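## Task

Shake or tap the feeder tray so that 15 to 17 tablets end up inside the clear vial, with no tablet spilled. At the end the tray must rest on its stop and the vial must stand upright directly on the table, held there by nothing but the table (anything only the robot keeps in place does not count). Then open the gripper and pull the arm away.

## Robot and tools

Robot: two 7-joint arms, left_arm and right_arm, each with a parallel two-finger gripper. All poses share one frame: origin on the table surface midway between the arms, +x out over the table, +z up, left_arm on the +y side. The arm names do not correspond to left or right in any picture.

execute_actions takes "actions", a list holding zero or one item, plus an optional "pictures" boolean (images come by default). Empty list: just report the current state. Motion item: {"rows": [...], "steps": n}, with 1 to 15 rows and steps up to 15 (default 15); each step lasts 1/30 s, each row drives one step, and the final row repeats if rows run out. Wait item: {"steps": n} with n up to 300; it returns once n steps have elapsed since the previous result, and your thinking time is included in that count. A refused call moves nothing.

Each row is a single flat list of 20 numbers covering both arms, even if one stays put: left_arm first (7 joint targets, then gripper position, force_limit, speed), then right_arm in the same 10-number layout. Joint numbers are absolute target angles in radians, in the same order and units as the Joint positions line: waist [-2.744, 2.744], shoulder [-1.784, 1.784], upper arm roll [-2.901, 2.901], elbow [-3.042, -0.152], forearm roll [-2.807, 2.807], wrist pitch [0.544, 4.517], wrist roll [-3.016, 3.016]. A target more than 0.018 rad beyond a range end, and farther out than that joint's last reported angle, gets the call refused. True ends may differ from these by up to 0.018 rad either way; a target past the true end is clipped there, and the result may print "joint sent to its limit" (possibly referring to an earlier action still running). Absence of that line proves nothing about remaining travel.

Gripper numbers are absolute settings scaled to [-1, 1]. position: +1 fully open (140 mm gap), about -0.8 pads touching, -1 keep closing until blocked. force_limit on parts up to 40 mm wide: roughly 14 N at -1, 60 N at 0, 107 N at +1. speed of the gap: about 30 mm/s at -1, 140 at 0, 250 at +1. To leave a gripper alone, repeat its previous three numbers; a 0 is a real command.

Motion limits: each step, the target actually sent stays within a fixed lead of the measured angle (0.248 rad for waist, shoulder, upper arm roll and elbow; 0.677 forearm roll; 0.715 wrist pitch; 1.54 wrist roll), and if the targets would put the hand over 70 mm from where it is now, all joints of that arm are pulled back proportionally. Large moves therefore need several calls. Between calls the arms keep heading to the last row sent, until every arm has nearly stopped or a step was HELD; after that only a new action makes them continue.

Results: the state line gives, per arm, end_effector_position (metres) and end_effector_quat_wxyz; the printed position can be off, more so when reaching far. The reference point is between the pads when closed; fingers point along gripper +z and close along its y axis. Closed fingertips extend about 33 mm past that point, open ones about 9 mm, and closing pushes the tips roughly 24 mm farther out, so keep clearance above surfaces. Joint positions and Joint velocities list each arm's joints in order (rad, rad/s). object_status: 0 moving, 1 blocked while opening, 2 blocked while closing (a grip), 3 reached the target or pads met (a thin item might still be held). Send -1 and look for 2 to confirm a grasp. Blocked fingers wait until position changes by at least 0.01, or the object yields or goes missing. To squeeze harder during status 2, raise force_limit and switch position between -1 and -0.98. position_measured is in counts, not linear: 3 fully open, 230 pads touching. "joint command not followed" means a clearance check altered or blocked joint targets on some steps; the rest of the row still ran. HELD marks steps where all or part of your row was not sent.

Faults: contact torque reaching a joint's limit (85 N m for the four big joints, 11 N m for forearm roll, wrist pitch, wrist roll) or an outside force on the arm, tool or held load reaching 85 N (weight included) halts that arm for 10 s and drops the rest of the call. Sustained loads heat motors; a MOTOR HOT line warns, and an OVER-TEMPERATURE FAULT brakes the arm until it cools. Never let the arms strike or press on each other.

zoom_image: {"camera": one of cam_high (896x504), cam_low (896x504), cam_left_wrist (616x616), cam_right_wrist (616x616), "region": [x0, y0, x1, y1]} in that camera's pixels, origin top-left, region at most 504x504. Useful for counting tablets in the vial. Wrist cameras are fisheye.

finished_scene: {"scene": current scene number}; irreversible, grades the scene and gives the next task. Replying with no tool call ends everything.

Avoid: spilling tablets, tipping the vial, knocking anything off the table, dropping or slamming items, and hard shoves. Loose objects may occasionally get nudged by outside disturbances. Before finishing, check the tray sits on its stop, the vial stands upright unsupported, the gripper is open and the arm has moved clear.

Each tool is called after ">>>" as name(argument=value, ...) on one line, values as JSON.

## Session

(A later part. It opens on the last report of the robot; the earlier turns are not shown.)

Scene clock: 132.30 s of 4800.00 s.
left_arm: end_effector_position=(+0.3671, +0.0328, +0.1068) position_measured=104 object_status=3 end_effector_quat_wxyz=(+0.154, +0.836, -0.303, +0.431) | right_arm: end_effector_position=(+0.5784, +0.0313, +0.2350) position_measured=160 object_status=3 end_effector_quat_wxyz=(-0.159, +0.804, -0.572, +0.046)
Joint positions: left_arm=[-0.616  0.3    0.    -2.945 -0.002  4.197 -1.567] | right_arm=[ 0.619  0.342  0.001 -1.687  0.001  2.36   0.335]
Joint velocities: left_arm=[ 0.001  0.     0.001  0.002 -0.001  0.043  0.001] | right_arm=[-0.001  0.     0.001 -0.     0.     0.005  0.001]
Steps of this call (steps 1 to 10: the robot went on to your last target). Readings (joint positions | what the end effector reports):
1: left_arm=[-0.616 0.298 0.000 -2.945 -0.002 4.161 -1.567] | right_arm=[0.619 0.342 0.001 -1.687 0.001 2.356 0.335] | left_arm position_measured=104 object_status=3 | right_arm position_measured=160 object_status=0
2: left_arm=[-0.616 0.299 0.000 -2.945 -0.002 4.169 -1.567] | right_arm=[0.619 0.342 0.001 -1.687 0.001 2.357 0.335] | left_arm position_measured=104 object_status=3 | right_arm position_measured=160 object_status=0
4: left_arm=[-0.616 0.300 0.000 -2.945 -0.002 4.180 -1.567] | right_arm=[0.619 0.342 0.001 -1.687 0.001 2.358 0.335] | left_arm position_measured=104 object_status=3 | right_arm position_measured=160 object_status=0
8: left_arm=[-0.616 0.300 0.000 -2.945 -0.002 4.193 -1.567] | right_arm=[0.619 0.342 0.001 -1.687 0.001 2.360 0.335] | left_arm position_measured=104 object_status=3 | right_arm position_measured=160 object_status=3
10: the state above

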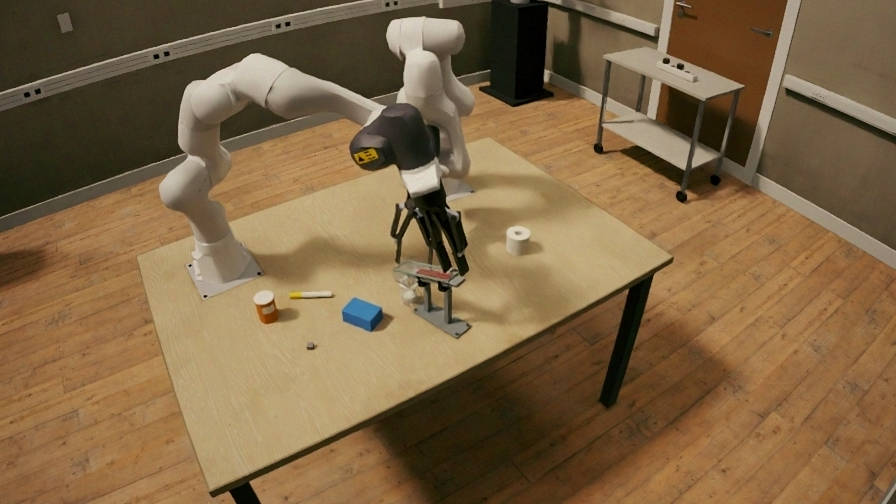

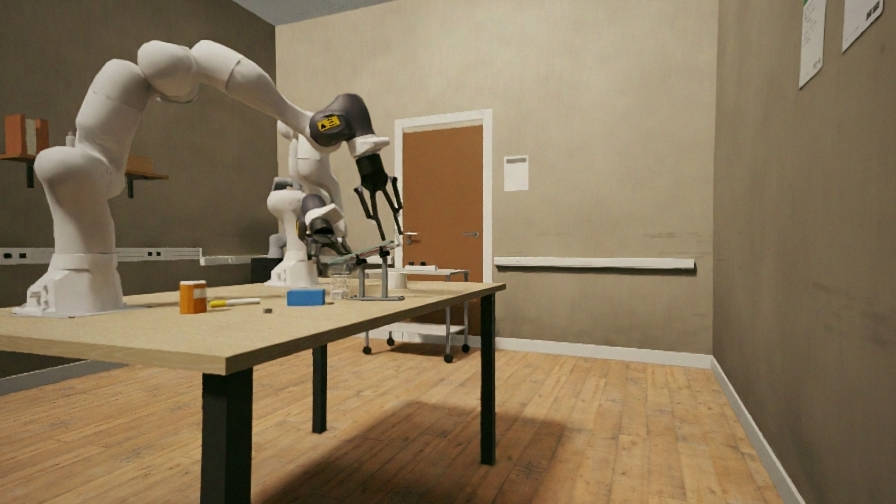

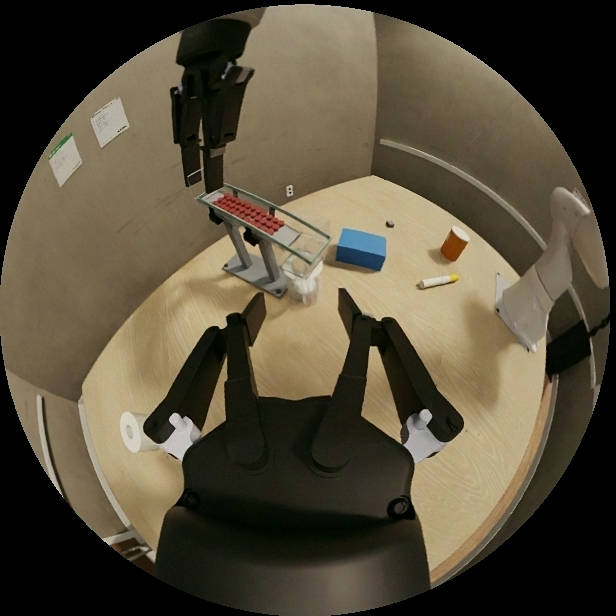

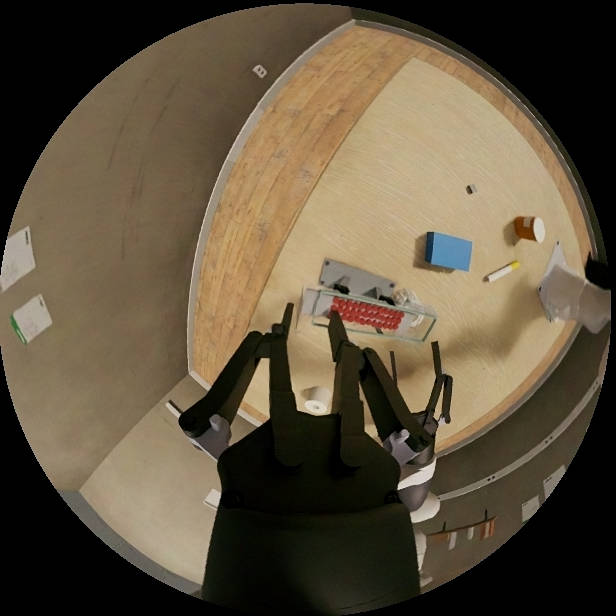

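>>> execute_actions(actions=[{"rows": [
[-0.617,0.3082,0,-2.9385,0,4.2053,-1.5708,0.2,-0.6,0, 0.6172,0.3428,0,-1.6871,0,2.3635,0.335,-0.345,-1,0],
[-0.617,0.3201,0,-2.9269,0,4.2041,-1.5708,0.2,-0.6,0, 0.6172,0.3428,0,-1.6871,0,2.3635,0.335,-0.345,-1,0],
[-0.617,0.3379,0,-2.9093,0,4.2025,-1.5708,0.2,-0.6,0, 0.6172,0.3428,0,-1.6871,0,2.3635,0.335,-0.345,-1,0],
[-0.617,0.3612,0,-2.8857,0,4.2006,-1.5708,0.2,-0.6,0, 0.6172,0.3428,0,-1.6871,0,2.3635,0.335,-0.53,-1,0],
[-0.617,0.3841,0,-2.8621,0,4.1983,-1.5708,0.2,-0.6,0, 0.6172,0.3428,0,-1.6871,0,2.3635,0.335,-0.53,-1,0],
[-0.617,0.4065,0,-2.8384,0,4.1955,-1.5708,0.2,-0.6,0, 0.6172,0.3428,0,-1.6871,0,2.3635,0.335,-0.53,-1,0],
[-0.617,0.4284,0,-2.8146,0,4.1924,-1.5708,0.2,-0.6,0, 0.6172,0.3428,0,-1.6871,0,2.3635,0.335,-0.53,-1,0],
[-0.617,0.45,0,-2.7908,0,4.1889,-1.5708,0.2,-0.6,0, 0.6172,0.3428,0,-1.6871,0,2.3635,0.335,-0.53,-1,0],
[-0.617,0.4711,0,-2.7668,0,4.185,-1.5708,0.2,-0.6,0, 0.6172,0.3428,0,-1.6871,0,2.3635,0.335,-0.345,-1,1],
[-0.617,0.4917,0,-2.7427,0,4.1818,-1.5708,0.2,-0.6,0, 0.6172,0.3428,0,-1.6871,0,2.3635,0.335,-0.345,-1,1],
[-0.617,0.512,0,-2.7187,0,4.1796,-1.5708,0.2,-0.6,0, 0.6172,0.3428,0,-1.6871,0,2.3635,0.335,-0.345,-1,1],
[-0.617,0.5317,0,-2.6945,0,4.1784,-1.5708,0.2,-0.6,0, 0.6172,0.3428,0,-1.6871,0,2.3635,0.335,-0.345,-1,1],
[-0.617,0.5463,0,-2.6763,0,4.1784,-1.5708,0.2,-0.6,0, 0.6172,0.3428,0,-1.6871,0,2.3635,0.335,-0.345,-1,1],
[-0.617,0.5558,0,-2.6641,0,4.1784,-1.5708,0.2,-0.6,0, 0.6172,0.3428,0,-1.6871,0,2.3635,0.335,-0.345,-1,1],
[-0.617,0.5605,0,-2.658,0,4.1784,-1.5708,0.2,-0.6,0, 0.6172,0.3428,0,-1.6871,0,2.3635,0.335,-0.345,-1,1]
], "steps": 15}], pictures=false)

>>> execute_actions(actions=[{"steps": 8}])

>>> zoom_image(camera="cam_right_wrist", region=[320, 280, 446, 350])

>>> zoom_image(camera="cam_left_wrist", region=[230, 210, 370, 350])

>>> zoom_image(camera="cam_low", region=[300, 200, 420, 310])

Scene clock: 158.97 s of 4800.00 s.
left_arm: end_effector_position=(+0.4202, -0.0114, +0.0628) position_measured=104 object_status=3 end_effector_quat_wxyz=(+0.156, +0.833, -0.303, +0.435) | right_arm: end_effector_position=(+0.5794, +0.0317, +0.2358) position_measured=172 object_status=0 end_effector_quat_wxyz=(-0.160, +0.803, -0.572, +0.046)
Joint positions: left_arm=[-0.616  0.536  0.    -2.689 -0.002  4.186 -1.567] | right_arm=[ 0.618  0.342  0.001 -1.686  0.001  2.364  0.335]
Joint velocities: left_arm=[ 0.001  0.339  0.001  0.403 -0.    -0.041 -0.   ] | right_arm=[ 0.     0.001  0.    -0.001 -0.    -0.001 -0.001]
Steps of this call (steps 1 to 30: the robot went on to your last target; steps 31 to 90: nothing new was sent; then 23.17 s passed at rest; steps 91 to 105: all 15 steps of this action). Readings (joint positions | what the end effector reports):
91: left_arm=[-0.616 0.302 0.000 -2.944 -0.002 4.204 -1.567] | right_arm=[0.619 0.342 0.001 -1.687 0.001 2.361 0.335] | left_arm position_measured=104 object_status=3 | right_arm position_measured=160 object_status=0
92: left_arm=[-0.616 0.306 0.000 -2.940 -0.002 4.204 -1.567] | right_arm=[0.619 0.342 0.001 -1.687 0.001 2.361 0.335] | left_arm position_measured=104 object_status=3 | right_arm position_measured=166 object_status=0
94: left_arm=[-0.616 0.327 0.000 -2.919 -0.002 4.204 -1.567] | right_arm=[0.619 0.342 0.001 -1.687 0.001 2.361 0.335] | left_arm position_measured=104 object_status=3 | right_arm position_measured=172 object_status=0
98: left_arm=[-0.616 0.404 0.000 -2.839 -0.002 4.200 -1.567] | right_arm=[0.618 0.342 0.001 -1.686 0.001 2.363 0.335] | left_arm position_measured=104 object_status=3 | right_arm position_measured=196 object_status=0
105: the state above

Scene clock: 159.23 s of 4800.00 s.
left_arm: end_effector_position=(+0.4260, -0.0163, +0.0583) position_measured=104 object_status=3 end_effector_quat_wxyz=(+0.156, +0.833, -0.303, +0.436) | right_arm: end_effector_position=(+0.5794, +0.0317, +0.2358) position_measured=172 object_status=3 end_effector_quat_wxyz=(-0.160, +0.803, -0.572, +0.046)
Joint positions: left_arm=[-0.616  0.558  0.    -2.66  -0.002  4.182 -1.567] | right_arm=[ 0.618  0.342  0.001 -1.686  0.001  2.364  0.335]
Joint velocities: left_arm=[-0.     0.006  0.     0.01  -0.    -0.005  0.001] | right_arm=[-0.     0.     0.001 -0.001  0.     0.    -0.   ]
Steps of this call (steps 1 to 8: the robot went on to your last target). Readings (joint positions | what the end effector reports):
1: left_arm=[-0.616 0.545 0.000 -2.678 -0.002 4.184 -1.567] | right_arm=[0.618 0.342 0.001 -1.686 0.001 2.364 0.335] | left_arm position_measured=104 object_status=3 | right_arm position_measured=172 object_status=0
2: left_arm=[-0.616 0.550 0.000 -2.671 -0.002 4.184 -1.567] | right_arm=[0.618 0.342 0.001 -1.686 0.001 2.364 0.335] | left_arm position_measured=104 object_status=3 | right_arm position_measured=172 object_status=0
4: left_arm=[-0.616 0.556 0.000 -2.664 -0.002 4.182 -1.567] | right_arm=[0.618 0.342 0.001 -1.686 0.001 2.364 0.335] | left_arm position_measured=104 object_status=3 | right_arm position_measured=172 object_status=0
8: the state above

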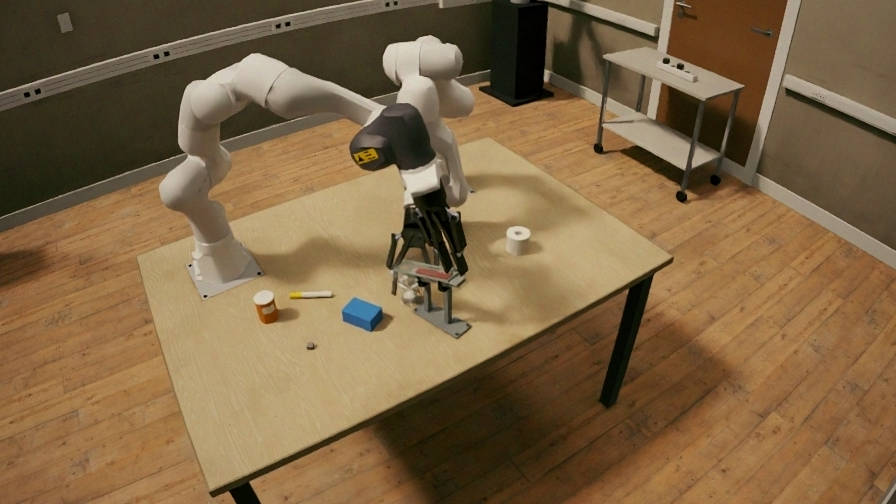

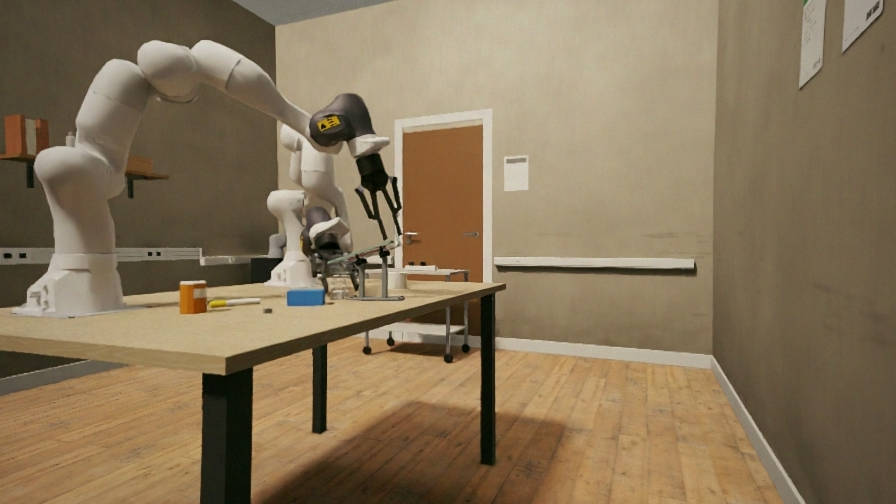

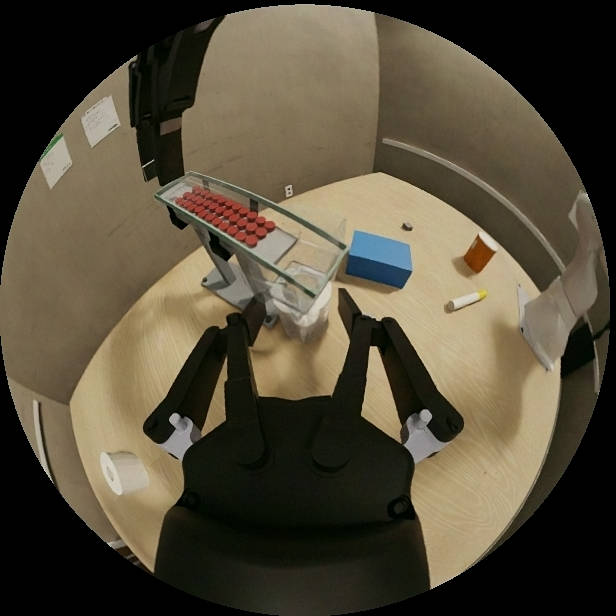

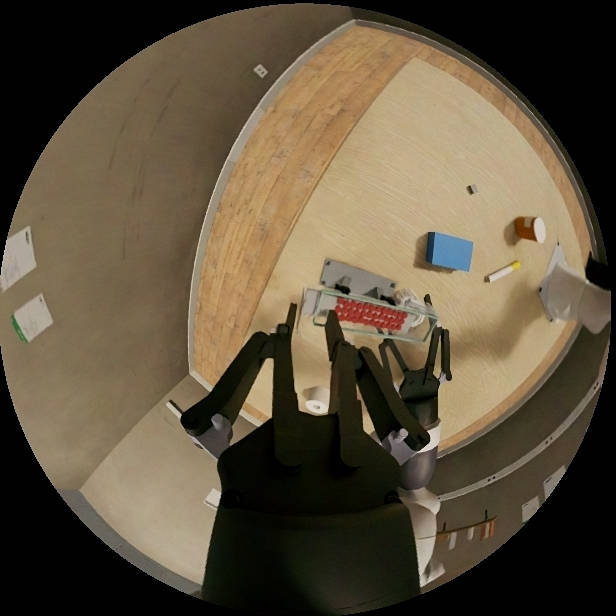

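Region (320, 280, 446, 350) of cam_right_wrist's 616x616 image, scaled by 4.000, with more detail than that image has.

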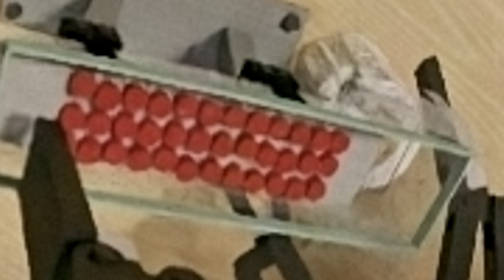

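Region (230, 210, 370, 350) of cam_left_wrist's 616x616 image, scaled by 3.600, with more detail than that image has.

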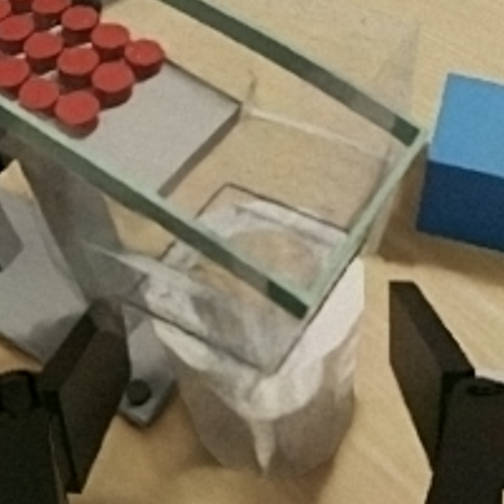

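Region (300, 200, 420, 310) of cam_low's 896x504 image, scaled by 4.200, with more detail than that image has; it fills the top 462 rows of this view, and the rest is white.

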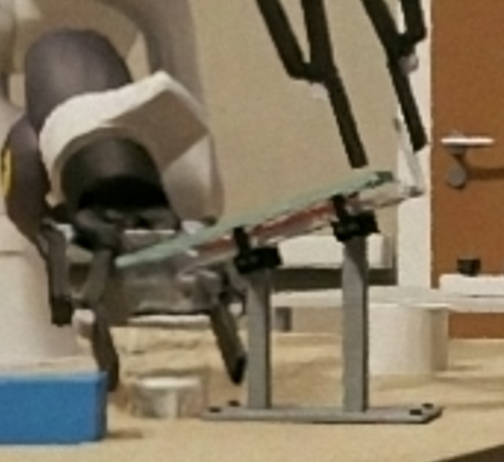

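>>> execute_actions(actions=[{"rows": [
[-0.617,0.5605,0,-2.658,0,4.1784,-1.5708,-1,-0.6,-0.6, 0.6172,0.3428,0,-1.6871,0,2.3635,0.335,-0.55,-1,0],
[-0.617,0.5605,0,-2.658,0,4.1784,-1.5708,-1,-0.6,-0.6, 0.6172,0.3428,0,-1.6871,0,2.3635,0.335,-0.55,-1,0],
[-0.617,0.5605,0,-2.658,0,4.1784,-1.5708,-1,-0.6,-0.6, 0.6172,0.3428,0,-1.6871,0,2.3635,0.335,-0.55,-1,0],
[-0.617,0.5605,0,-2.658,0,4.1784,-1.5708,-1,-0.6,-0.6, 0.6172,0.3428,0,-1.6871,0,2.3635,0.335,-0.55,-1,0],
[-0.617,0.5605,0,-2.658,0,4.1784,-1.5708,-1,-0.6,-0.6, 0.6172,0.3428,0,-1.6871,0,2.3635,0.335,-0.55,-1,0],
[-0.617,0.5605,0,-2.658,0,4.1784,-1.5708,-1,-0.6,-0.6, 0.6172,0.3428,0,-1.6871,0,2.3635,0.335,-0.36,-1,1],
[-0.617,0.5605,0,-2.658,0,4.1784,-1.5708,-1,-0.6,-0.6, 0.6172,0.3428,0,-1.6871,0,2.3635,0.335,-0.36,-1,1],
[-0.617,0.5605,0,-2.658,0,4.1784,-1.5708,-1,-0.6,-0.6, 0.6172,0.3428,0,-1.6871,0,2.3635,0.335,-0.36,-1,1]
], "steps": 8}], pictures=false)

>>> execute_actions(actions=[{"rows": [
[-0.617,0.5605,0,-2.658,0,4.1784,-1.5708,-1,-0.6,-0.6, 0.6172,0.3428,0,-1.6871,0,2.3635,0.335,-0.55,-1,0],
[-0.617,0.5605,0,-2.658,0,4.1784,-1.5708,-1,-0.6,-0.6, 0.6172,0.3428,0,-1.6871,0,2.3635,0.335,-0.55,-1,0],
[-0.617,0.5605,0,-2.658,0,4.1784,-1.5708,-1,-0.6,-0.6, 0.6172,0.3428,0,-1.6871,0,2.3635,0.335,-0.55,-1,0],
[-0.617,0.5605,0,-2.658,0,4.1784,-1.5708,-1,-0.6,-0.6, 0.6172,0.3428,0,-1.6871,0,2.3635,0.335,-0.55,-1,0],
[-0.617,0.5605,0,-2.658,0,4.1784,-1.5708,-1,-0.6,-0.6, 0.6172,0.3428,0,-1.6871,0,2.3635,0.335,-0.55,-1,0],
[-0.617,0.5605,0,-2.658,0,4.1784,-1.5708,-1,-0.6,-0.6, 0.6172,0.3428,0,-1.6871,0,2.3635,0.335,-0.36,-1,1]
], "steps": 11}])

>>> zoom_image(camera="cam_right_wrist", region=[320, 280, 446, 350])

>>> zoom_image(camera="cam_left_wrist", region=[230, 210, 370, 350])

>>> zoom_image(camera="cam_low", region=[300, 200, 420, 310])

Scene clock: 182.40 s of 4800.00 s.
left_arm: end_effector_position=(+0.4262, -0.0165, +0.0581) position_measured=131 object_status=0 end_effector_quat_wxyz=(+0.156, +0.833, -0.303, +0.436) | right_arm: end_effector_position=(+0.5799, +0.0319, +0.2362) position_measured=176 object_status=0 end_effector_quat_wxyz=(-0.161, +0.803, -0.572, +0.046)
Joint positions: left_arm=[-0.616  0.559  0.    -2.659 -0.002  4.181 -1.567] | right_arm=[ 0.618  0.342  0.001 -1.686  0.001  2.365  0.335]
Joint velocities: left_arm=[ 0.001 -0.001 -0.001  0.001  0.    -0.001  0.001] | right_arm=[-0.001  0.     0.     0.    -0.     0.001  0.001]
Steps of this call (steps 1 to 30: the robot went on to your last target; steps 31 to 90: nothing new was sent; then 19.90 s passed at rest; steps 91 to 98: all 8 steps of this action). Readings (joint positions | what the end effector reports):
91: left_arm=[-0.616 0.559 0.000 -2.659 -0.002 4.181 -1.567] | right_arm=[0.618 0.342 0.001 -1.686 0.001 2.364 0.335] | left_arm position_measured=104 object_status=0 | right_arm position_measured=172 object_status=0
92: left_arm=[-0.616 0.559 0.000 -2.659 -0.002 4.181 -1.567] | right_arm=[0.618 0.342 0.001 -1.686 0.001 2.364 0.335] | left_arm position_measured=107 object_status=0 | right_arm position_measured=178 object_status=0
94: left_arm=[-0.616 0.559 0.000 -2.659 -0.002 4.181 -1.567] | right_arm=[0.618 0.342 0.001 -1.686 0.001 2.365 0.335] | left_arm position_measured=115 object_status=0 | right_arm position_measured=193 object_status=0
98: the state above

Scene clock: 182.77 s of 4800.00 s.
left_arm: end_effector_position=(+0.4263, -0.0167, +0.0583) position_measured=149 object_status=2 end_effector_quat_wxyz=(+0.156, +0.833, -0.303, +0.436) | right_arm: end_effector_position=(+0.5801, +0.0321, +0.2365) position_measured=174 object_status=0 end_effector_quat_wxyz=(-0.162, +0.803, -0.572, +0.047)
Joint positions: left_arm=[-0.616  0.559  0.    -2.659 -0.002  4.181 -1.567] | right_arm=[ 0.618  0.342  0.001 -1.686  0.001  2.366  0.335]
Joint velocities: left_arm=[-0.001 -0.001 -0.     0.001 -0.    -0.001 -0.001] | right_arm=[-0.     0.     0.001 -0.001  0.    -0.     0.001]
Steps of this call (steps 1 to 11: all 11 steps of this action). Readings (joint positions | what the end effector reports):
1: left_arm=[-0.616 0.559 0.000 -2.659 -0.002 4.181 -1.567] | right_arm=[0.618 0.342 0.001 -1.686 0.001 2.365 0.335] | left_arm position_measured=135 object_status=0 | right_arm position_measured=174 object_status=0
2: left_arm=[-0.616 0.559 0.000 -2.659 -0.002 4.180 -1.567] | right_arm=[0.618 0.342 0.001 -1.686 0.001 2.365 0.335] | left_arm position_measured=139 object_status=0 | right_arm position_measured=180 object_status=0
4: left_arm=[-0.616 0.559 0.000 -2.659 -0.002 4.181 -1.567] | right_arm=[0.618 0.342 0.001 -1.686 0.001 2.366 0.335] | left_arm position_measured=147 object_status=0 | right_arm position_measured=195 object_status=0
8: left_arm=[-0.616 0.559 0.000 -2.659 -0.002 4.181 -1.567] | right_arm=[0.618 0.342 0.001 -1.686 0.001 2.366 0.335] | left_arm position_measured=149 object_status=0 | right_arm position_measured=176 object_status=0
11: the state above

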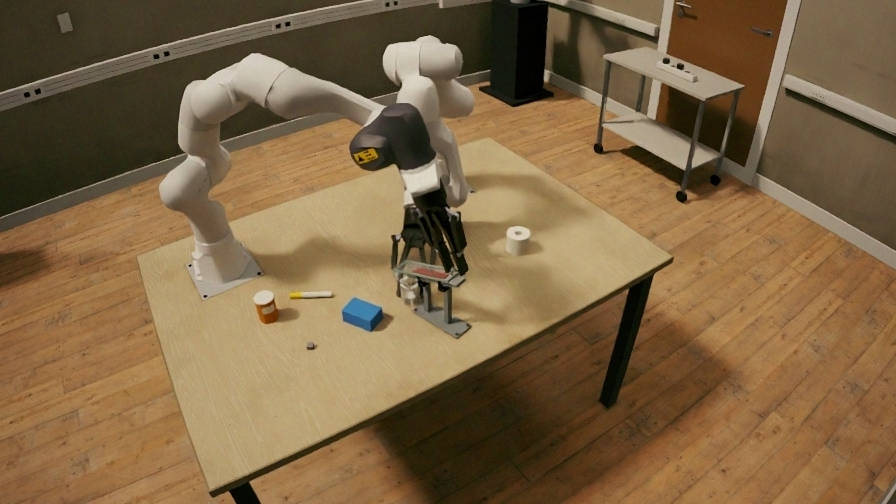

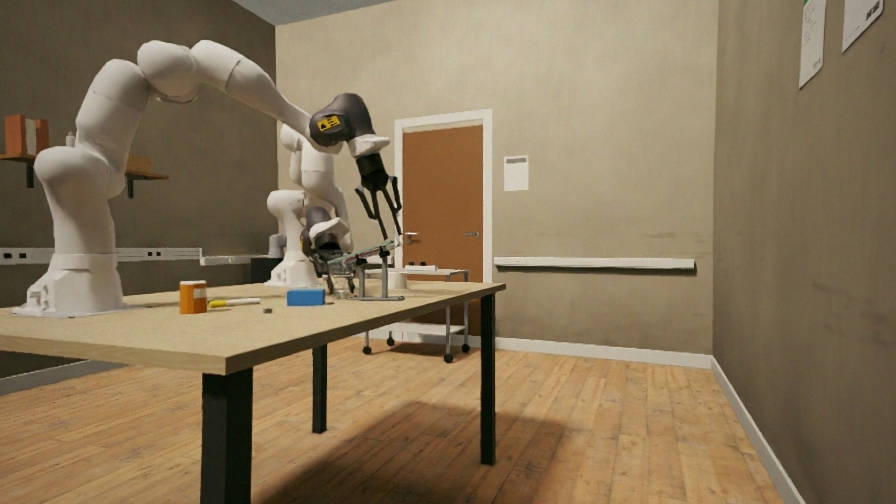

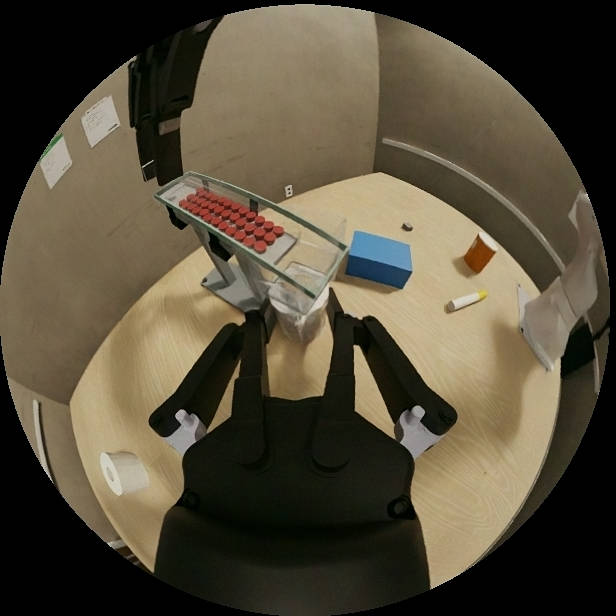

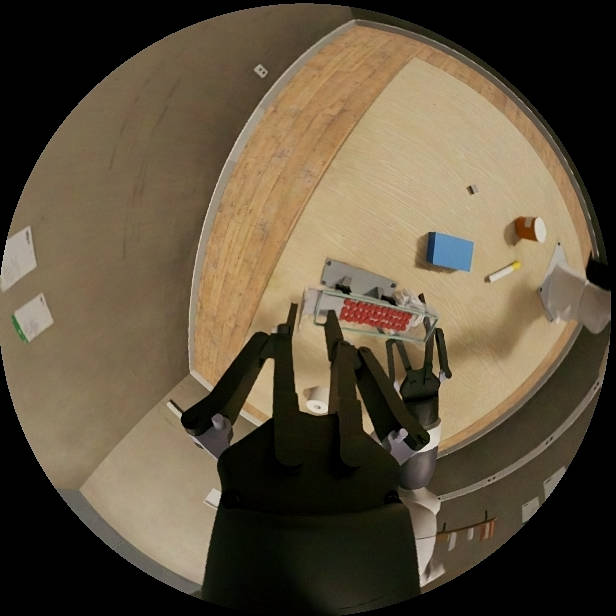

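Region (320, 280, 446, 350) of cam_right_wrist's 616x616 image, scaled by 4.000, with more detail than that image has.

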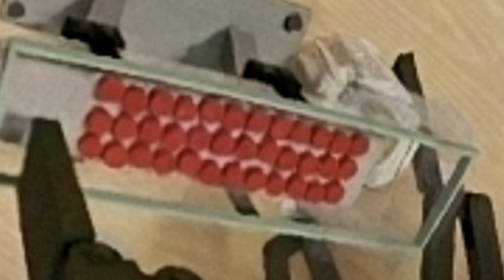

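Region (230, 210, 370, 350) of cam_left_wrist's 616x616 image, scaled by 3.600, with more detail than that image has.

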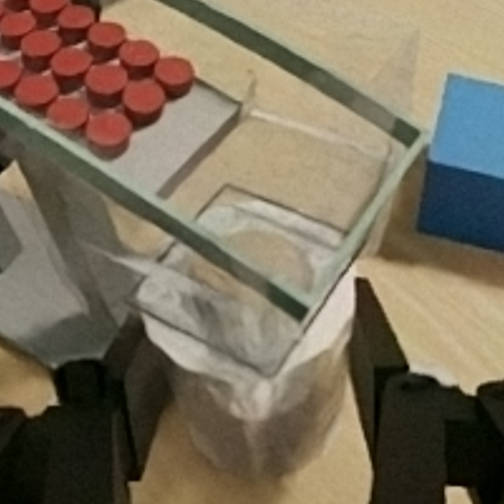

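Region (300, 200, 420, 310) of cam_low's 896x504 image, scaled by 4.200, with more detail than that image has; it fills the top 462 rows of this view, and the rest is white.

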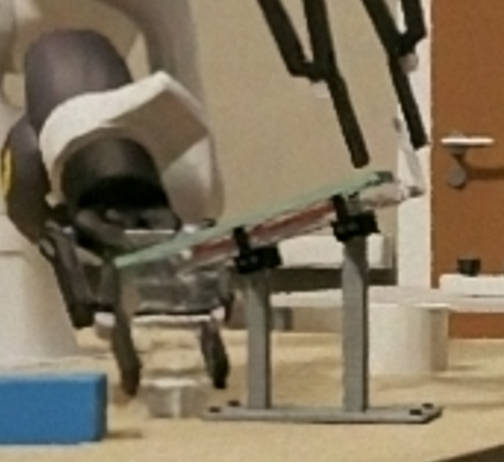

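>>> execute_actions(actions=[{"rows": [
[-0.617,0.5605,0,-2.658,0,4.1784,-1.5708,-1,-0.6,-0.6, 0.6172,0.3428,0,-1.6871,0,2.3635,0.335,-0.58,-1,0],
[-0.617,0.5605,0,-2.658,0,4.1784,-1.5708,-1,-0.6,-0.6, 0.6172,0.3428,0,-1.6871,0,2.3635,0.335,-0.58,-1,0],
[-0.617,0.5605,0,-2.658,0,4.1784,-1.5708,-1,-0.6,-0.6, 0.6172,0.3428,0,-1.6871,0,2.3635,0.335,-0.58,-1,0],
[-0.617,0.5605,0,-2.658,0,4.1784,-1.5708,-1,-0.6,-0.6, 0.6172,0.3428,0,-1.6871,0,2.3635,0.335,-0.58,-1,0],
[-0.617,0.5605,0,-2.658,0,4.1784,-1.5708,-1,-0.6,-0.6, 0.6172,0.3428,0,-1.6871,0,2.3635,0.335,-0.58,-1,0],
[-0.617,0.5605,0,-2.658,0,4.1784,-1.5708,-1,-0.6,-0.6, 0.6172,0.3428,0,-1.6871,0,2.3635,0.335,-0.375,-1,1],
[-0.617,0.5605,0,-2.658,0,4.1784,-1.5708,-1,-0.6,-0.6, 0.6172,0.3428,0,-1.6871,0,2.3635,0.335,-0.375,-1,1],
[-0.617,0.5605,0,-2.658,0,4.1784,-1.5708,-1,-0.6,-0.6, 0.6172,0.3428,0,-1.6871,0,2.3635,0.335,-0.375,-1,1],
[-0.617,0.5605,0,-2.658,0,4.1784,-1.5708,-1,-0.6,-0.6, 0.6172,0.3428,0,-1.6871,0,2.3635,0.335,-0.58,-1,0]
], "steps": 13}], pictures=false)

>>> execute_actions(actions=[{"rows": [
[-0.617,0.5605,0,-2.658,0,4.1784,-1.5708,-1,-0.6,-0.6, 0.6172,0.3428,0,-1.6871,0,2.3635,0.335,-0.375,-1,1],
[-0.617,0.5605,0,-2.658,0,4.1784,-1.5708,-1,-0.6,-0.6, 0.6172,0.3428,0,-1.6871,0,2.3635,0.335,-0.375,-1,1],
[-0.617,0.5605,0,-2.658,0,4.1784,-1.5708,-1,-0.6,-0.6, 0.6172,0.3428,0,-1.6871,0,2.3635,0.335,-0.375,-1,1],
[-0.617,0.5605,0,-2.658,0,4.1784,-1.5708,-1,-0.6,-0.6, 0.6172,0.3428,0,-1.6871,0,2.3635,0.335,-0.58,-1,0]
], "steps": 8}], pictures=false)

>>> execute_actions(actions=[{"rows": [
[-0.617,0.5605,0,-2.658,0,4.1784,-1.5708,-1,-0.6,-0.6, 0.6172,0.3428,0,-1.6871,0,2.3635,0.335,-0.375,-1,1],
[-0.617,0.5605,0,-2.658,0,4.1784,-1.5708,-1,-0.6,-0.6, 0.6172,0.3428,0,-1.6871,0,2.3635,0.335,-0.375,-1,1],
[-0.617,0.5605,0,-2.658,0,4.1784,-1.5708,-1,-0.6,-0.6, 0.6172,0.3428,0,-1.6871,0,2.3635,0.335,-0.375,-1,1],
[-0.617,0.5605,0,-2.658,0,4.1784,-1.5708,-1,-0.6,-0.6, 0.6172,0.3428,0,-1.6871,0,2.3635,0.335,-0.58,-1,0]
], "steps": 8}], pictures=false)

>>> execute_actions(actions=[{"rows": [
[-0.617,0.5605,0,-2.658,0,4.1784,-1.5708,-1,-0.6,-0.6, 0.6172,0.3428,0,-1.6871,0,2.3635,0.335,-0.375,-1,1],
[-0.617,0.5605,0,-2.658,0,4.1784,-1.5708,-1,-0.6,-0.6, 0.6172,0.3428,0,-1.6871,0,2.3635,0.335,-0.375,-1,1],
[-0.617,0.5605,0,-2.658,0,4.1784,-1.5708,-1,-0.6,-0.6, 0.6172,0.3428,0,-1.6871,0,2.3635,0.335,-0.375,-1,1],
[-0.617,0.5605,0,-2.658,0,4.1784,-1.5708,-1,-0.6,-0.6, 0.6172,0.3428,0,-1.6871,0,2.3635,0.335,-0.58,-1,0]
], "steps": 8}], pictures=false)

>>> execute_actions(actions=[{"rows": [
[-0.617,0.5605,0,-2.658,0,4.1784,-1.5708,-1,-0.6,-0.6, 0.6172,0.3428,0,-1.6871,0,2.3635,0.335,-0.375,-1,1],
[-0.617,0.5605,0,-2.658,0,4.1784,-1.5708,-1,-0.6,-0.6, 0.6172,0.3428,0,-1.6871,0,2.3635,0.335,-0.375,-1,1],
[-0.617,0.5605,0,-2.658,0,4.1784,-1.5708,-1,-0.6,-0.6, 0.6172,0.3428,0,-1.6871,0,2.3635,0.335,-0.375,-1,1],
[-0.617,0.5605,0,-2.658,0,4.1784,-1.5708,-1,-0.6,-0.6, 0.6172,0.3428,0,-1.6871,0,2.3635,0.335,-0.58,-1,0]
], "steps": 8}], pictures=false)

>>> execute_actions(actions=[{"rows": [
[-0.617,0.5605,0,-2.658,0,4.1784,-1.5708,-1,-0.6,-0.6, 0.6172,0.3428,0,-1.6871,0,2.3635,0.335,-0.375,-1,1],
[-0.617,0.5605,0,-2.658,0,4.1784,-1.5708,-1,-0.6,-0.6, 0.6172,0.3428,0,-1.6871,0,2.3635,0.335,-0.375,-1,1],
[-0.617,0.5605,0,-2.658,0,4.1784,-1.5708,-1,-0.6,-0.6, 0.6172,0.3428,0,-1.6871,0,2.3635,0.335,-0.375,-1,1],
[-0.617,0.5605,0,-2.658,0,4.1784,-1.5708,-1,-0.6,-0.6, 0.6172,0.3428,0,-1.6871,0,2.3635,0.335,-0.58,-1,0]
], "steps": 8}], pictures=false)

>>> execute_actions(actions=[{"rows": [
[-0.617,0.5605,0,-2.658,0,4.1784,-1.5708,-1,-0.6,-0.6, 0.6172,0.3428,0,-1.6871,0,2.3635,0.335,-0.375,-1,1]
], "steps": 8}])

>>> zoom_image(camera="cam_right_wrist", region=[320, 280, 446, 350])

>>> zoom_image(camera="cam_left_wrist", region=[230, 210, 370, 350])

>>> zoom_image(camera="cam_left_wrist", region=[170, 170, 310, 280])

Scene clock: 202.17 s of 4800.00 s.
left_arm: end_effector_position=(+0.4263, -0.0167, +0.0583) position_measured=149 object_status=2 end_effector_quat_wxyz=(+0.156, +0.833, -0.303, +0.436) | right_arm: end_effector_position=(+0.5805, +0.0323, +0.2369) position_measured=201 object_status=0 end_effector_quat_wxyz=(-0.162, +0.803, -0.572, +0.047)
Joint positions: left_arm=[-0.616  0.559  0.    -2.659 -0.002  4.181 -1.567] | right_arm=[ 0.618  0.342  0.001 -1.685  0.001  2.367  0.335]
Joint velocities: left_arm=[-0.    -0.     0.001 -0.    -0.001 -0.    -0.   ] | right_arm=[ 0.001 -0.001 -0.001 -0.002 -0.    -0.     0.001]
Steps of this call (steps 1 to 15: the robot went on to your last target; steps 16 to 90: nothing new was sent; then 15.97 s passed at rest; steps 91 to 103: all 13 steps of this action). Readings (joint positions | what the end effector reports):
91: left_arm=[-0.616 0.559 0.000 -2.659 -0.002 4.181 -1.567] | right_arm=[0.618 0.342 0.001 -1.686 0.001 2.366 0.335] | left_arm position_measured=149 object_status=2 | right_arm position_measured=174 object_status=0
92: left_arm=[-0.616 0.559 0.000 -2.659 -0.002 4.181 -1.567] | right_arm=[0.618 0.342 0.001 -1.686 0.001 2.366 0.335] | left_arm position_measured=149 object_status=2 | right_arm position_measured=180 object_status=0
94: left_arm=[-0.616 0.559 0.000 -2.659 -0.002 4.181 -1.567] | right_arm=[0.618 0.342 0.001 -1.686 0.001 2.367 0.335] | left_arm position_measured=149 object_status=2 | right_arm position_measured=195 object_status=0
98: left_arm=[-0.616 0.559 0.000 -2.659 -0.002 4.181 -1.567] | right_arm=[0.618 0.342 0.001 -1.686 0.001 2.366 0.335] | left_arm position_measured=149 object_status=2 | right_arm position_measured=178 object_status=0
103: the state above

Scene clock: 202.43 s of 4800.00 s.
left_arm: end_effector_position=(+0.4263, -0.0167, +0.0583) position_measured=149 object_status=2 end_effector_quat_wxyz=(+0.156, +0.833, -0.303, +0.436) | right_arm: end_effector_position=(+0.5806, +0.0323, +0.2370) position_measured=201 object_status=0 end_effector_quat_wxyz=(-0.163, +0.803, -0.572, +0.047)
Joint positions: left_arm=[-0.616  0.559  0.    -2.659 -0.002  4.181 -1.567] | right_arm=[ 0.618  0.342  0.001 -1.685  0.001  2.367  0.335]
Joint velocities: left_arm=[-0.    -0.    -0.002 -0.    -0.    -0.    -0.   ] | right_arm=[ 0.001  0.    -0.     0.001  0.    -0.001 -0.   ]
Steps of this call (steps 1 to 8: all 8 steps of this action). Readings (joint positions | what the end effector reports):
1: left_arm=[-0.616 0.559 0.000 -2.659 -0.002 4.181 -1.567] | right_arm=[0.618 0.342 0.001 -1.685 0.001 2.367 0.335] | left_arm position_measured=149 object_status=2 | right_arm position_measured=202 object_status=0
2: left_arm=[-0.616 0.559 0.000 -2.659 -0.002 4.181 -1.567] | right_arm=[0.618 0.342 0.001 -1.686 0.001 2.367 0.335] | left_arm position_measured=149 object_status=2 | right_arm position_measured=191 object_status=0
4: left_arm=[-0.616 0.559 0.000 -2.659 -0.002 4.181 -1.567] | right_arm=[0.618 0.342 0.001 -1.686 0.001 2.367 0.335] | left_arm position_measured=149 object_status=2 | right_arm position_measured=176 object_status=0
8: the state above

Scene clock: 202.70 s of 4800.00 s.
left_arm: end_effector_position=(+0.4263, -0.0167, +0.0583) position_measured=149 object_status=2 end_effector_quat_wxyz=(+0.156, +0.833, -0.303, +0.436) | right_arm: end_effector_position=(+0.5806, +0.0323, +0.2371) position_measured=201 object_status=0 end_effector_quat_wxyz=(-0.163, +0.803, -0.572, +0.047)
Joint positions: left_arm=[-0.616  0.559  0.    -2.659 -0.002  4.181 -1.567] | right_arm=[ 0.618  0.342  0.001 -1.685  0.001  2.367  0.335]
Joint velocities: left_arm=[-0.    -0.     0.     0.001 -0.     0.    -0.   ] | right_arm=[-0.    -0.001 -0.001 -0.     0.     0.001  0.   ]
Steps of this call (steps 1 to 8: all 8 steps of this action). Readings (joint positions | what the end effector reports):
1: left_arm=[-0.616 0.559 0.000 -2.659 -0.002 4.181 -1.567] | right_arm=[0.618 0.342 0.001 -1.685 0.001 2.367 0.335] | left_arm position_measured=149 object_status=2 | right_arm position_measured=202 object_status=0
2: left_arm=[-0.616 0.559 0.000 -2.659 -0.002 4.181 -1.567] | right_arm=[0.618 0.342 0.001 -1.685 0.001 2.367 0.335] | left_arm position_measured=149 object_status=2 | right_arm position_measured=191 object_status=0
4: left_arm=[-0.616 0.559 0.000 -2.659 -0.002 4.181 -1.567] | right_arm=[0.618 0.342 0.001 -1.685 0.001 2.367 0.335] | left_arm position_measured=149 object_status=2 | right_arm position_measured=176 object_status=0
8: the state above

Scene clock: 202.97 s of 4800.00 s.
left_arm: end_effector_position=(+0.4263, -0.0167, +0.0583) position_measured=149 object_status=2 end_effector_quat_wxyz=(+0.156, +0.833, -0.303, +0.436) | right_arm: end_effector_position=(+0.5806, +0.0323, +0.2371) position_measured=201 object_status=0 end_effector_quat_wxyz=(-0.163, +0.803, -0.572, +0.047)
Joint positions: left_arm=[-0.616  0.559  0.    -2.659 -0.002  4.181 -1.567] | right_arm=[ 0.618  0.342  0.001 -1.685  0.001  2.367  0.335]
Joint velocities: left_arm=[ 0.001 -0.    -0.    -0.    -0.002 -0.     0.001] | right_arm=[ 0.     0.001  0.     0.002 -0.001 -0.001  0.002]
Steps of this call (steps 1 to 8: all 8 steps of this action). Readings (joint positions | what the end effector reports):
1: left_arm=[-0.616 0.559 0.000 -2.659 -0.002 4.181 -1.567] | right_arm=[0.618 0.342 0.001 -1.685 0.001 2.367 0.335] | left_arm position_measured=149 object_status=2 | right_arm position_measured=202 object_status=0
2: left_arm=[-0.616 0.559 0.000 -2.659 -0.002 4.181 -1.567] | right_arm=[0.618 0.342 0.001 -1.685 0.001 2.367 0.335] | left_arm position_measured=149 object_status=2 | right_arm position_measured=191 object_status=0
4: left_arm=[-0.616 0.559 0.000 -2.659 -0.002 4.181 -1.567] | right_arm=[0.618 0.342 0.001 -1.685 0.001 2.367 0.335] | left_arm position_measured=149 object_status=2 | right_arm position_measured=176 object_status=0
8: the state above

Scene clock: 203.23 s of 4800.00 s.
left_arm: end_effector_position=(+0.4263, -0.0167, +0.0583) position_measured=149 object_status=2 end_effector_quat_wxyz=(+0.156, +0.833, -0.303, +0.436) | right_arm: end_effector_position=(+0.5807, +0.0323, +0.2371) position_measured=201 object_status=0 end_effector_quat_wxyz=(-0.163, +0.803, -0.572, +0.047)
Joint positions: left_arm=[-0.616  0.559  0.    -2.659 -0.002  4.181 -1.567] | right_arm=[ 0.618  0.342  0.001 -1.685  0.001  2.367  0.335]
Joint velocities: left_arm=[ 0.002  0.001 -0.    -0.001 -0.     0.    -0.   ] | right_arm=[ 0.002  0.001 -0.     0.     0.     0.    -0.001]
Steps of this call (steps 1 to 8: all 8 steps of this action). Readings (joint positions | what the end effector reports):
1: left_arm=[-0.616 0.559 0.000 -2.659 -0.002 4.181 -1.567] | right_arm=[0.618 0.342 0.001 -1.685 0.001 2.367 0.335] | left_arm position_measured=149 object_status=2 | right_arm position_measured=202 object_status=0
2: left_arm=[-0.616 0.559 0.000 -2.659 -0.002 4.181 -1.567] | right_arm=[0.618 0.342 0.001 -1.685 0.001 2.367 0.335] | left_arm position_measured=149 object_status=2 | right_arm position_measured=191 object_status=0
4: left_arm=[-0.616 0.559 0.000 -2.659 -0.002 4.181 -1.567] | right_arm=[0.618 0.342 0.001 -1.685 0.001 2.367 0.335] | left_arm position_measured=149 object_status=2 | right_arm position_measured=176 object_status=0
8: the state above

Scene clock: 203.50 s of 4800.00 s.
left_arm: end_effector_position=(+0.4263, -0.0167, +0.0583) position_measured=149 object_status=2 end_effector_quat_wxyz=(+0.156, +0.833, -0.303, +0.436) | right_arm: end_effector_position=(+0.5807, +0.0323, +0.2371) position_measured=201 object_status=0 end_effector_quat_wxyz=(-0.163, +0.803, -0.572, +0.047)
Joint positions: left_arm=[-0.616  0.559  0.    -2.659 -0.002  4.181 -1.567] | right_arm=[ 0.618  0.342  0.001 -1.685  0.001  2.367  0.335]
Joint velocities: left_arm=[ 0.001 -0.     0.002 -0.    -0.    -0.    -0.   ] | right_arm=[ 0.    -0.001 -0.001  0.001  0.    -0.    -0.002]
Steps of this call (steps 1 to 8: all 8 steps of this action). Readings (joint positions | what the end effector reports):
1: left_arm=[-0.616 0.559 0.000 -2.659 -0.002 4.181 -1.567] | right_arm=[0.618 0.342 0.001 -1.685 0.001 2.367 0.335] | left_arm position_measured=149 object_status=2 | right_arm position_measured=202 object_status=0
2: left_arm=[-0.616 0.559 0.000 -2.659 -0.002 4.181 -1.567] | right_arm=[0.618 0.342 0.001 -1.685 0.001 2.367 0.335] | left_arm position_measured=149 object_status=2 | right_arm position_measured=191 object_status=0
4: left_arm=[-0.616 0.559 0.000 -2.659 -0.002 4.181 -1.567] | right_arm=[0.618 0.342 0.001 -1.685 0.001 2.367 0.335] | left_arm position_measured=149 object_status=2 | right_arm position_measured=176 object_status=0
8: the state above

Scene clock: 203.77 s of 4800.00 s.
left_arm: end_effector_position=(+0.4263, -0.0167, +0.0583) position_measured=149 object_status=2 end_effector_quat_wxyz=(+0.156, +0.833, -0.303, +0.436) | right_arm: end_effector_position=(+0.5805, +0.0321, +0.2369) position_measured=176 object_status=0 end_effector_quat_wxyz=(-0.162, +0.803, -0.572, +0.047)
Joint positions: left_arm=[-0.616  0.559  0.    -2.659 -0.002  4.181 -1.567] | right_arm=[ 0.618  0.342  0.001 -1.686  0.001  2.367  0.335]
Joint velocities: left_arm=[-0.002  0.001  0.001  0.001 -0.    -0.    -0.   ] | right_arm=[-0.001 -0.     0.001 -0.001 -0.    -0.001 -0.002]
Steps of this call (steps 1 to 8: all 8 steps of this action). Readings (joint positions | what the end effector reports):
1: left_arm=[-0.616 0.559 0.000 -2.659 -0.002 4.181 -1.567] | right_arm=[0.618 0.342 0.001 -1.685 0.001 2.367 0.335] | left_arm position_measured=149 object_status=2 | right_arm position_measured=202 object_status=0
2: left_arm=[-0.616 0.559 0.000 -2.659 -0.002 4.181 -1.567] | right_arm=[0.618 0.342 0.001 -1.685 0.001 2.367 0.335] | left_arm position_measured=149 object_status=2 | right_arm position_measured=191 object_status=0
4: left_arm=[-0.616 0.559 0.000 -2.659 -0.002 4.181 -1.567] | right_arm=[0.618 0.342 0.001 -1.685 0.001 2.367 0.335] | left_arm position_measured=149 object_status=2 | right_arm position_measured=176 object_status=0
8: the state above

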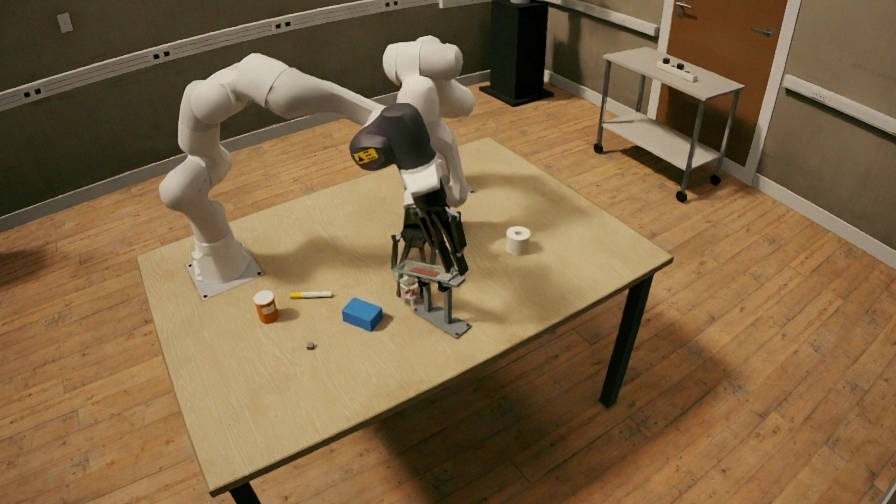

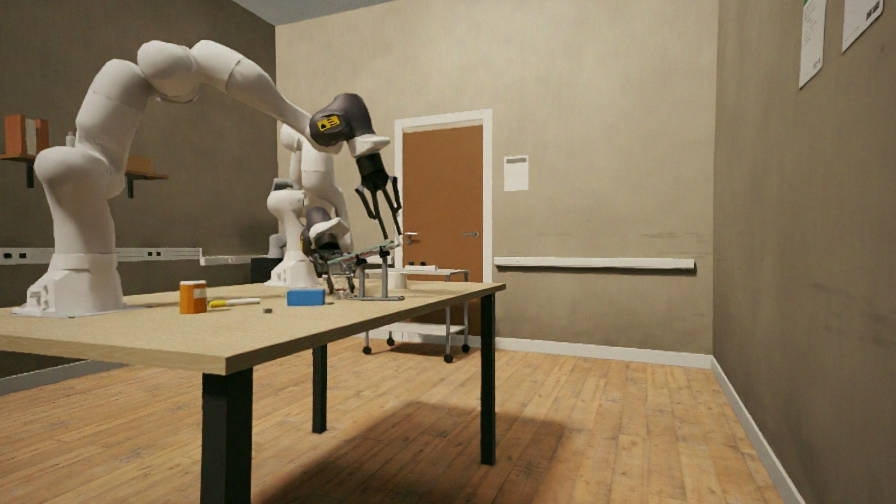

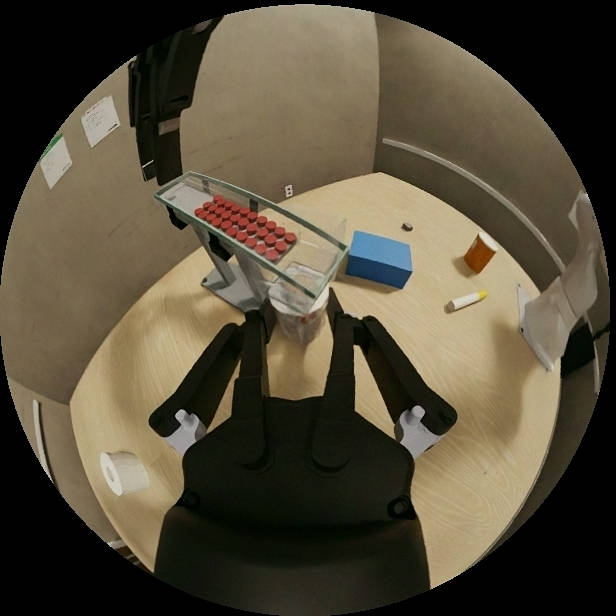

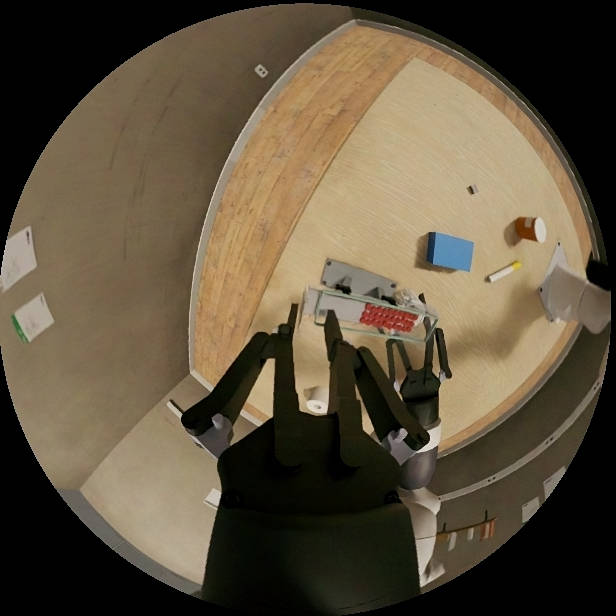

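Region (320, 280, 446, 350) of cam_right_wrist's 616x616 image, scaled by 4.000, with more detail than that image has.

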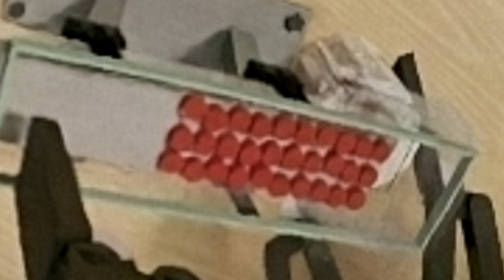

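Region (230, 210, 370, 350) of cam_left_wrist's 616x616 image, scaled by 3.600, with more detail than that image has.

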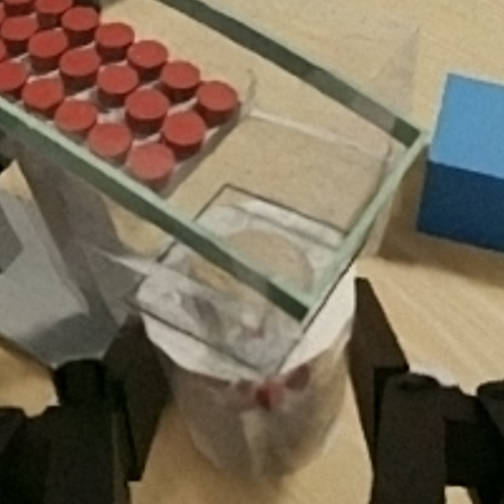

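Region (170, 170, 310, 280) of cam_left_wrist's 616x616 image, scaled by 3.600, with more detail than that image has; it fills the top 396 rows of this view, and the rest is white.

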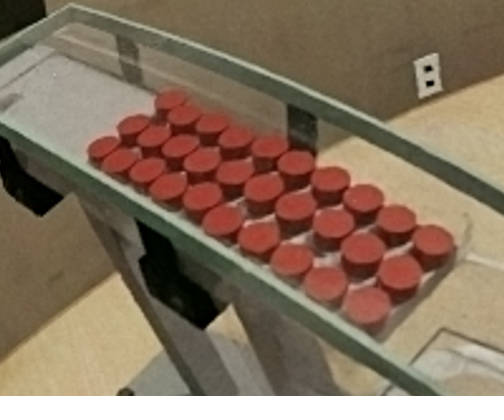

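>>> zoom_image(camera="cam_left_wrist", region=[235, 210, 305, 270])

>>> zoom_image(camera="cam_high", region=[385, 255, 455, 315])

Region (235, 210, 305, 270) of cam_left_wrist's 616x616 image, scaled by 7.200, with more detail than that image has; it fills the top 432 rows of this view, and the rest is white.

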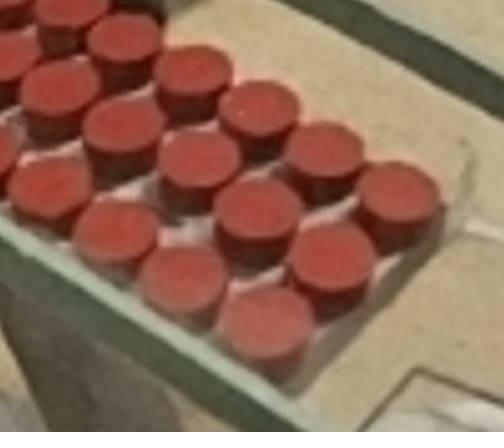

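Region (385, 255, 455, 315) of cam_high's 896x504 image, scaled by 7.200, with more detail than that image has; it fills the top 432 rows of this view, and the rest is white.

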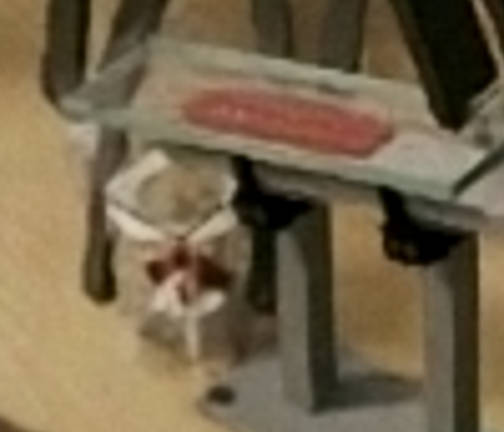

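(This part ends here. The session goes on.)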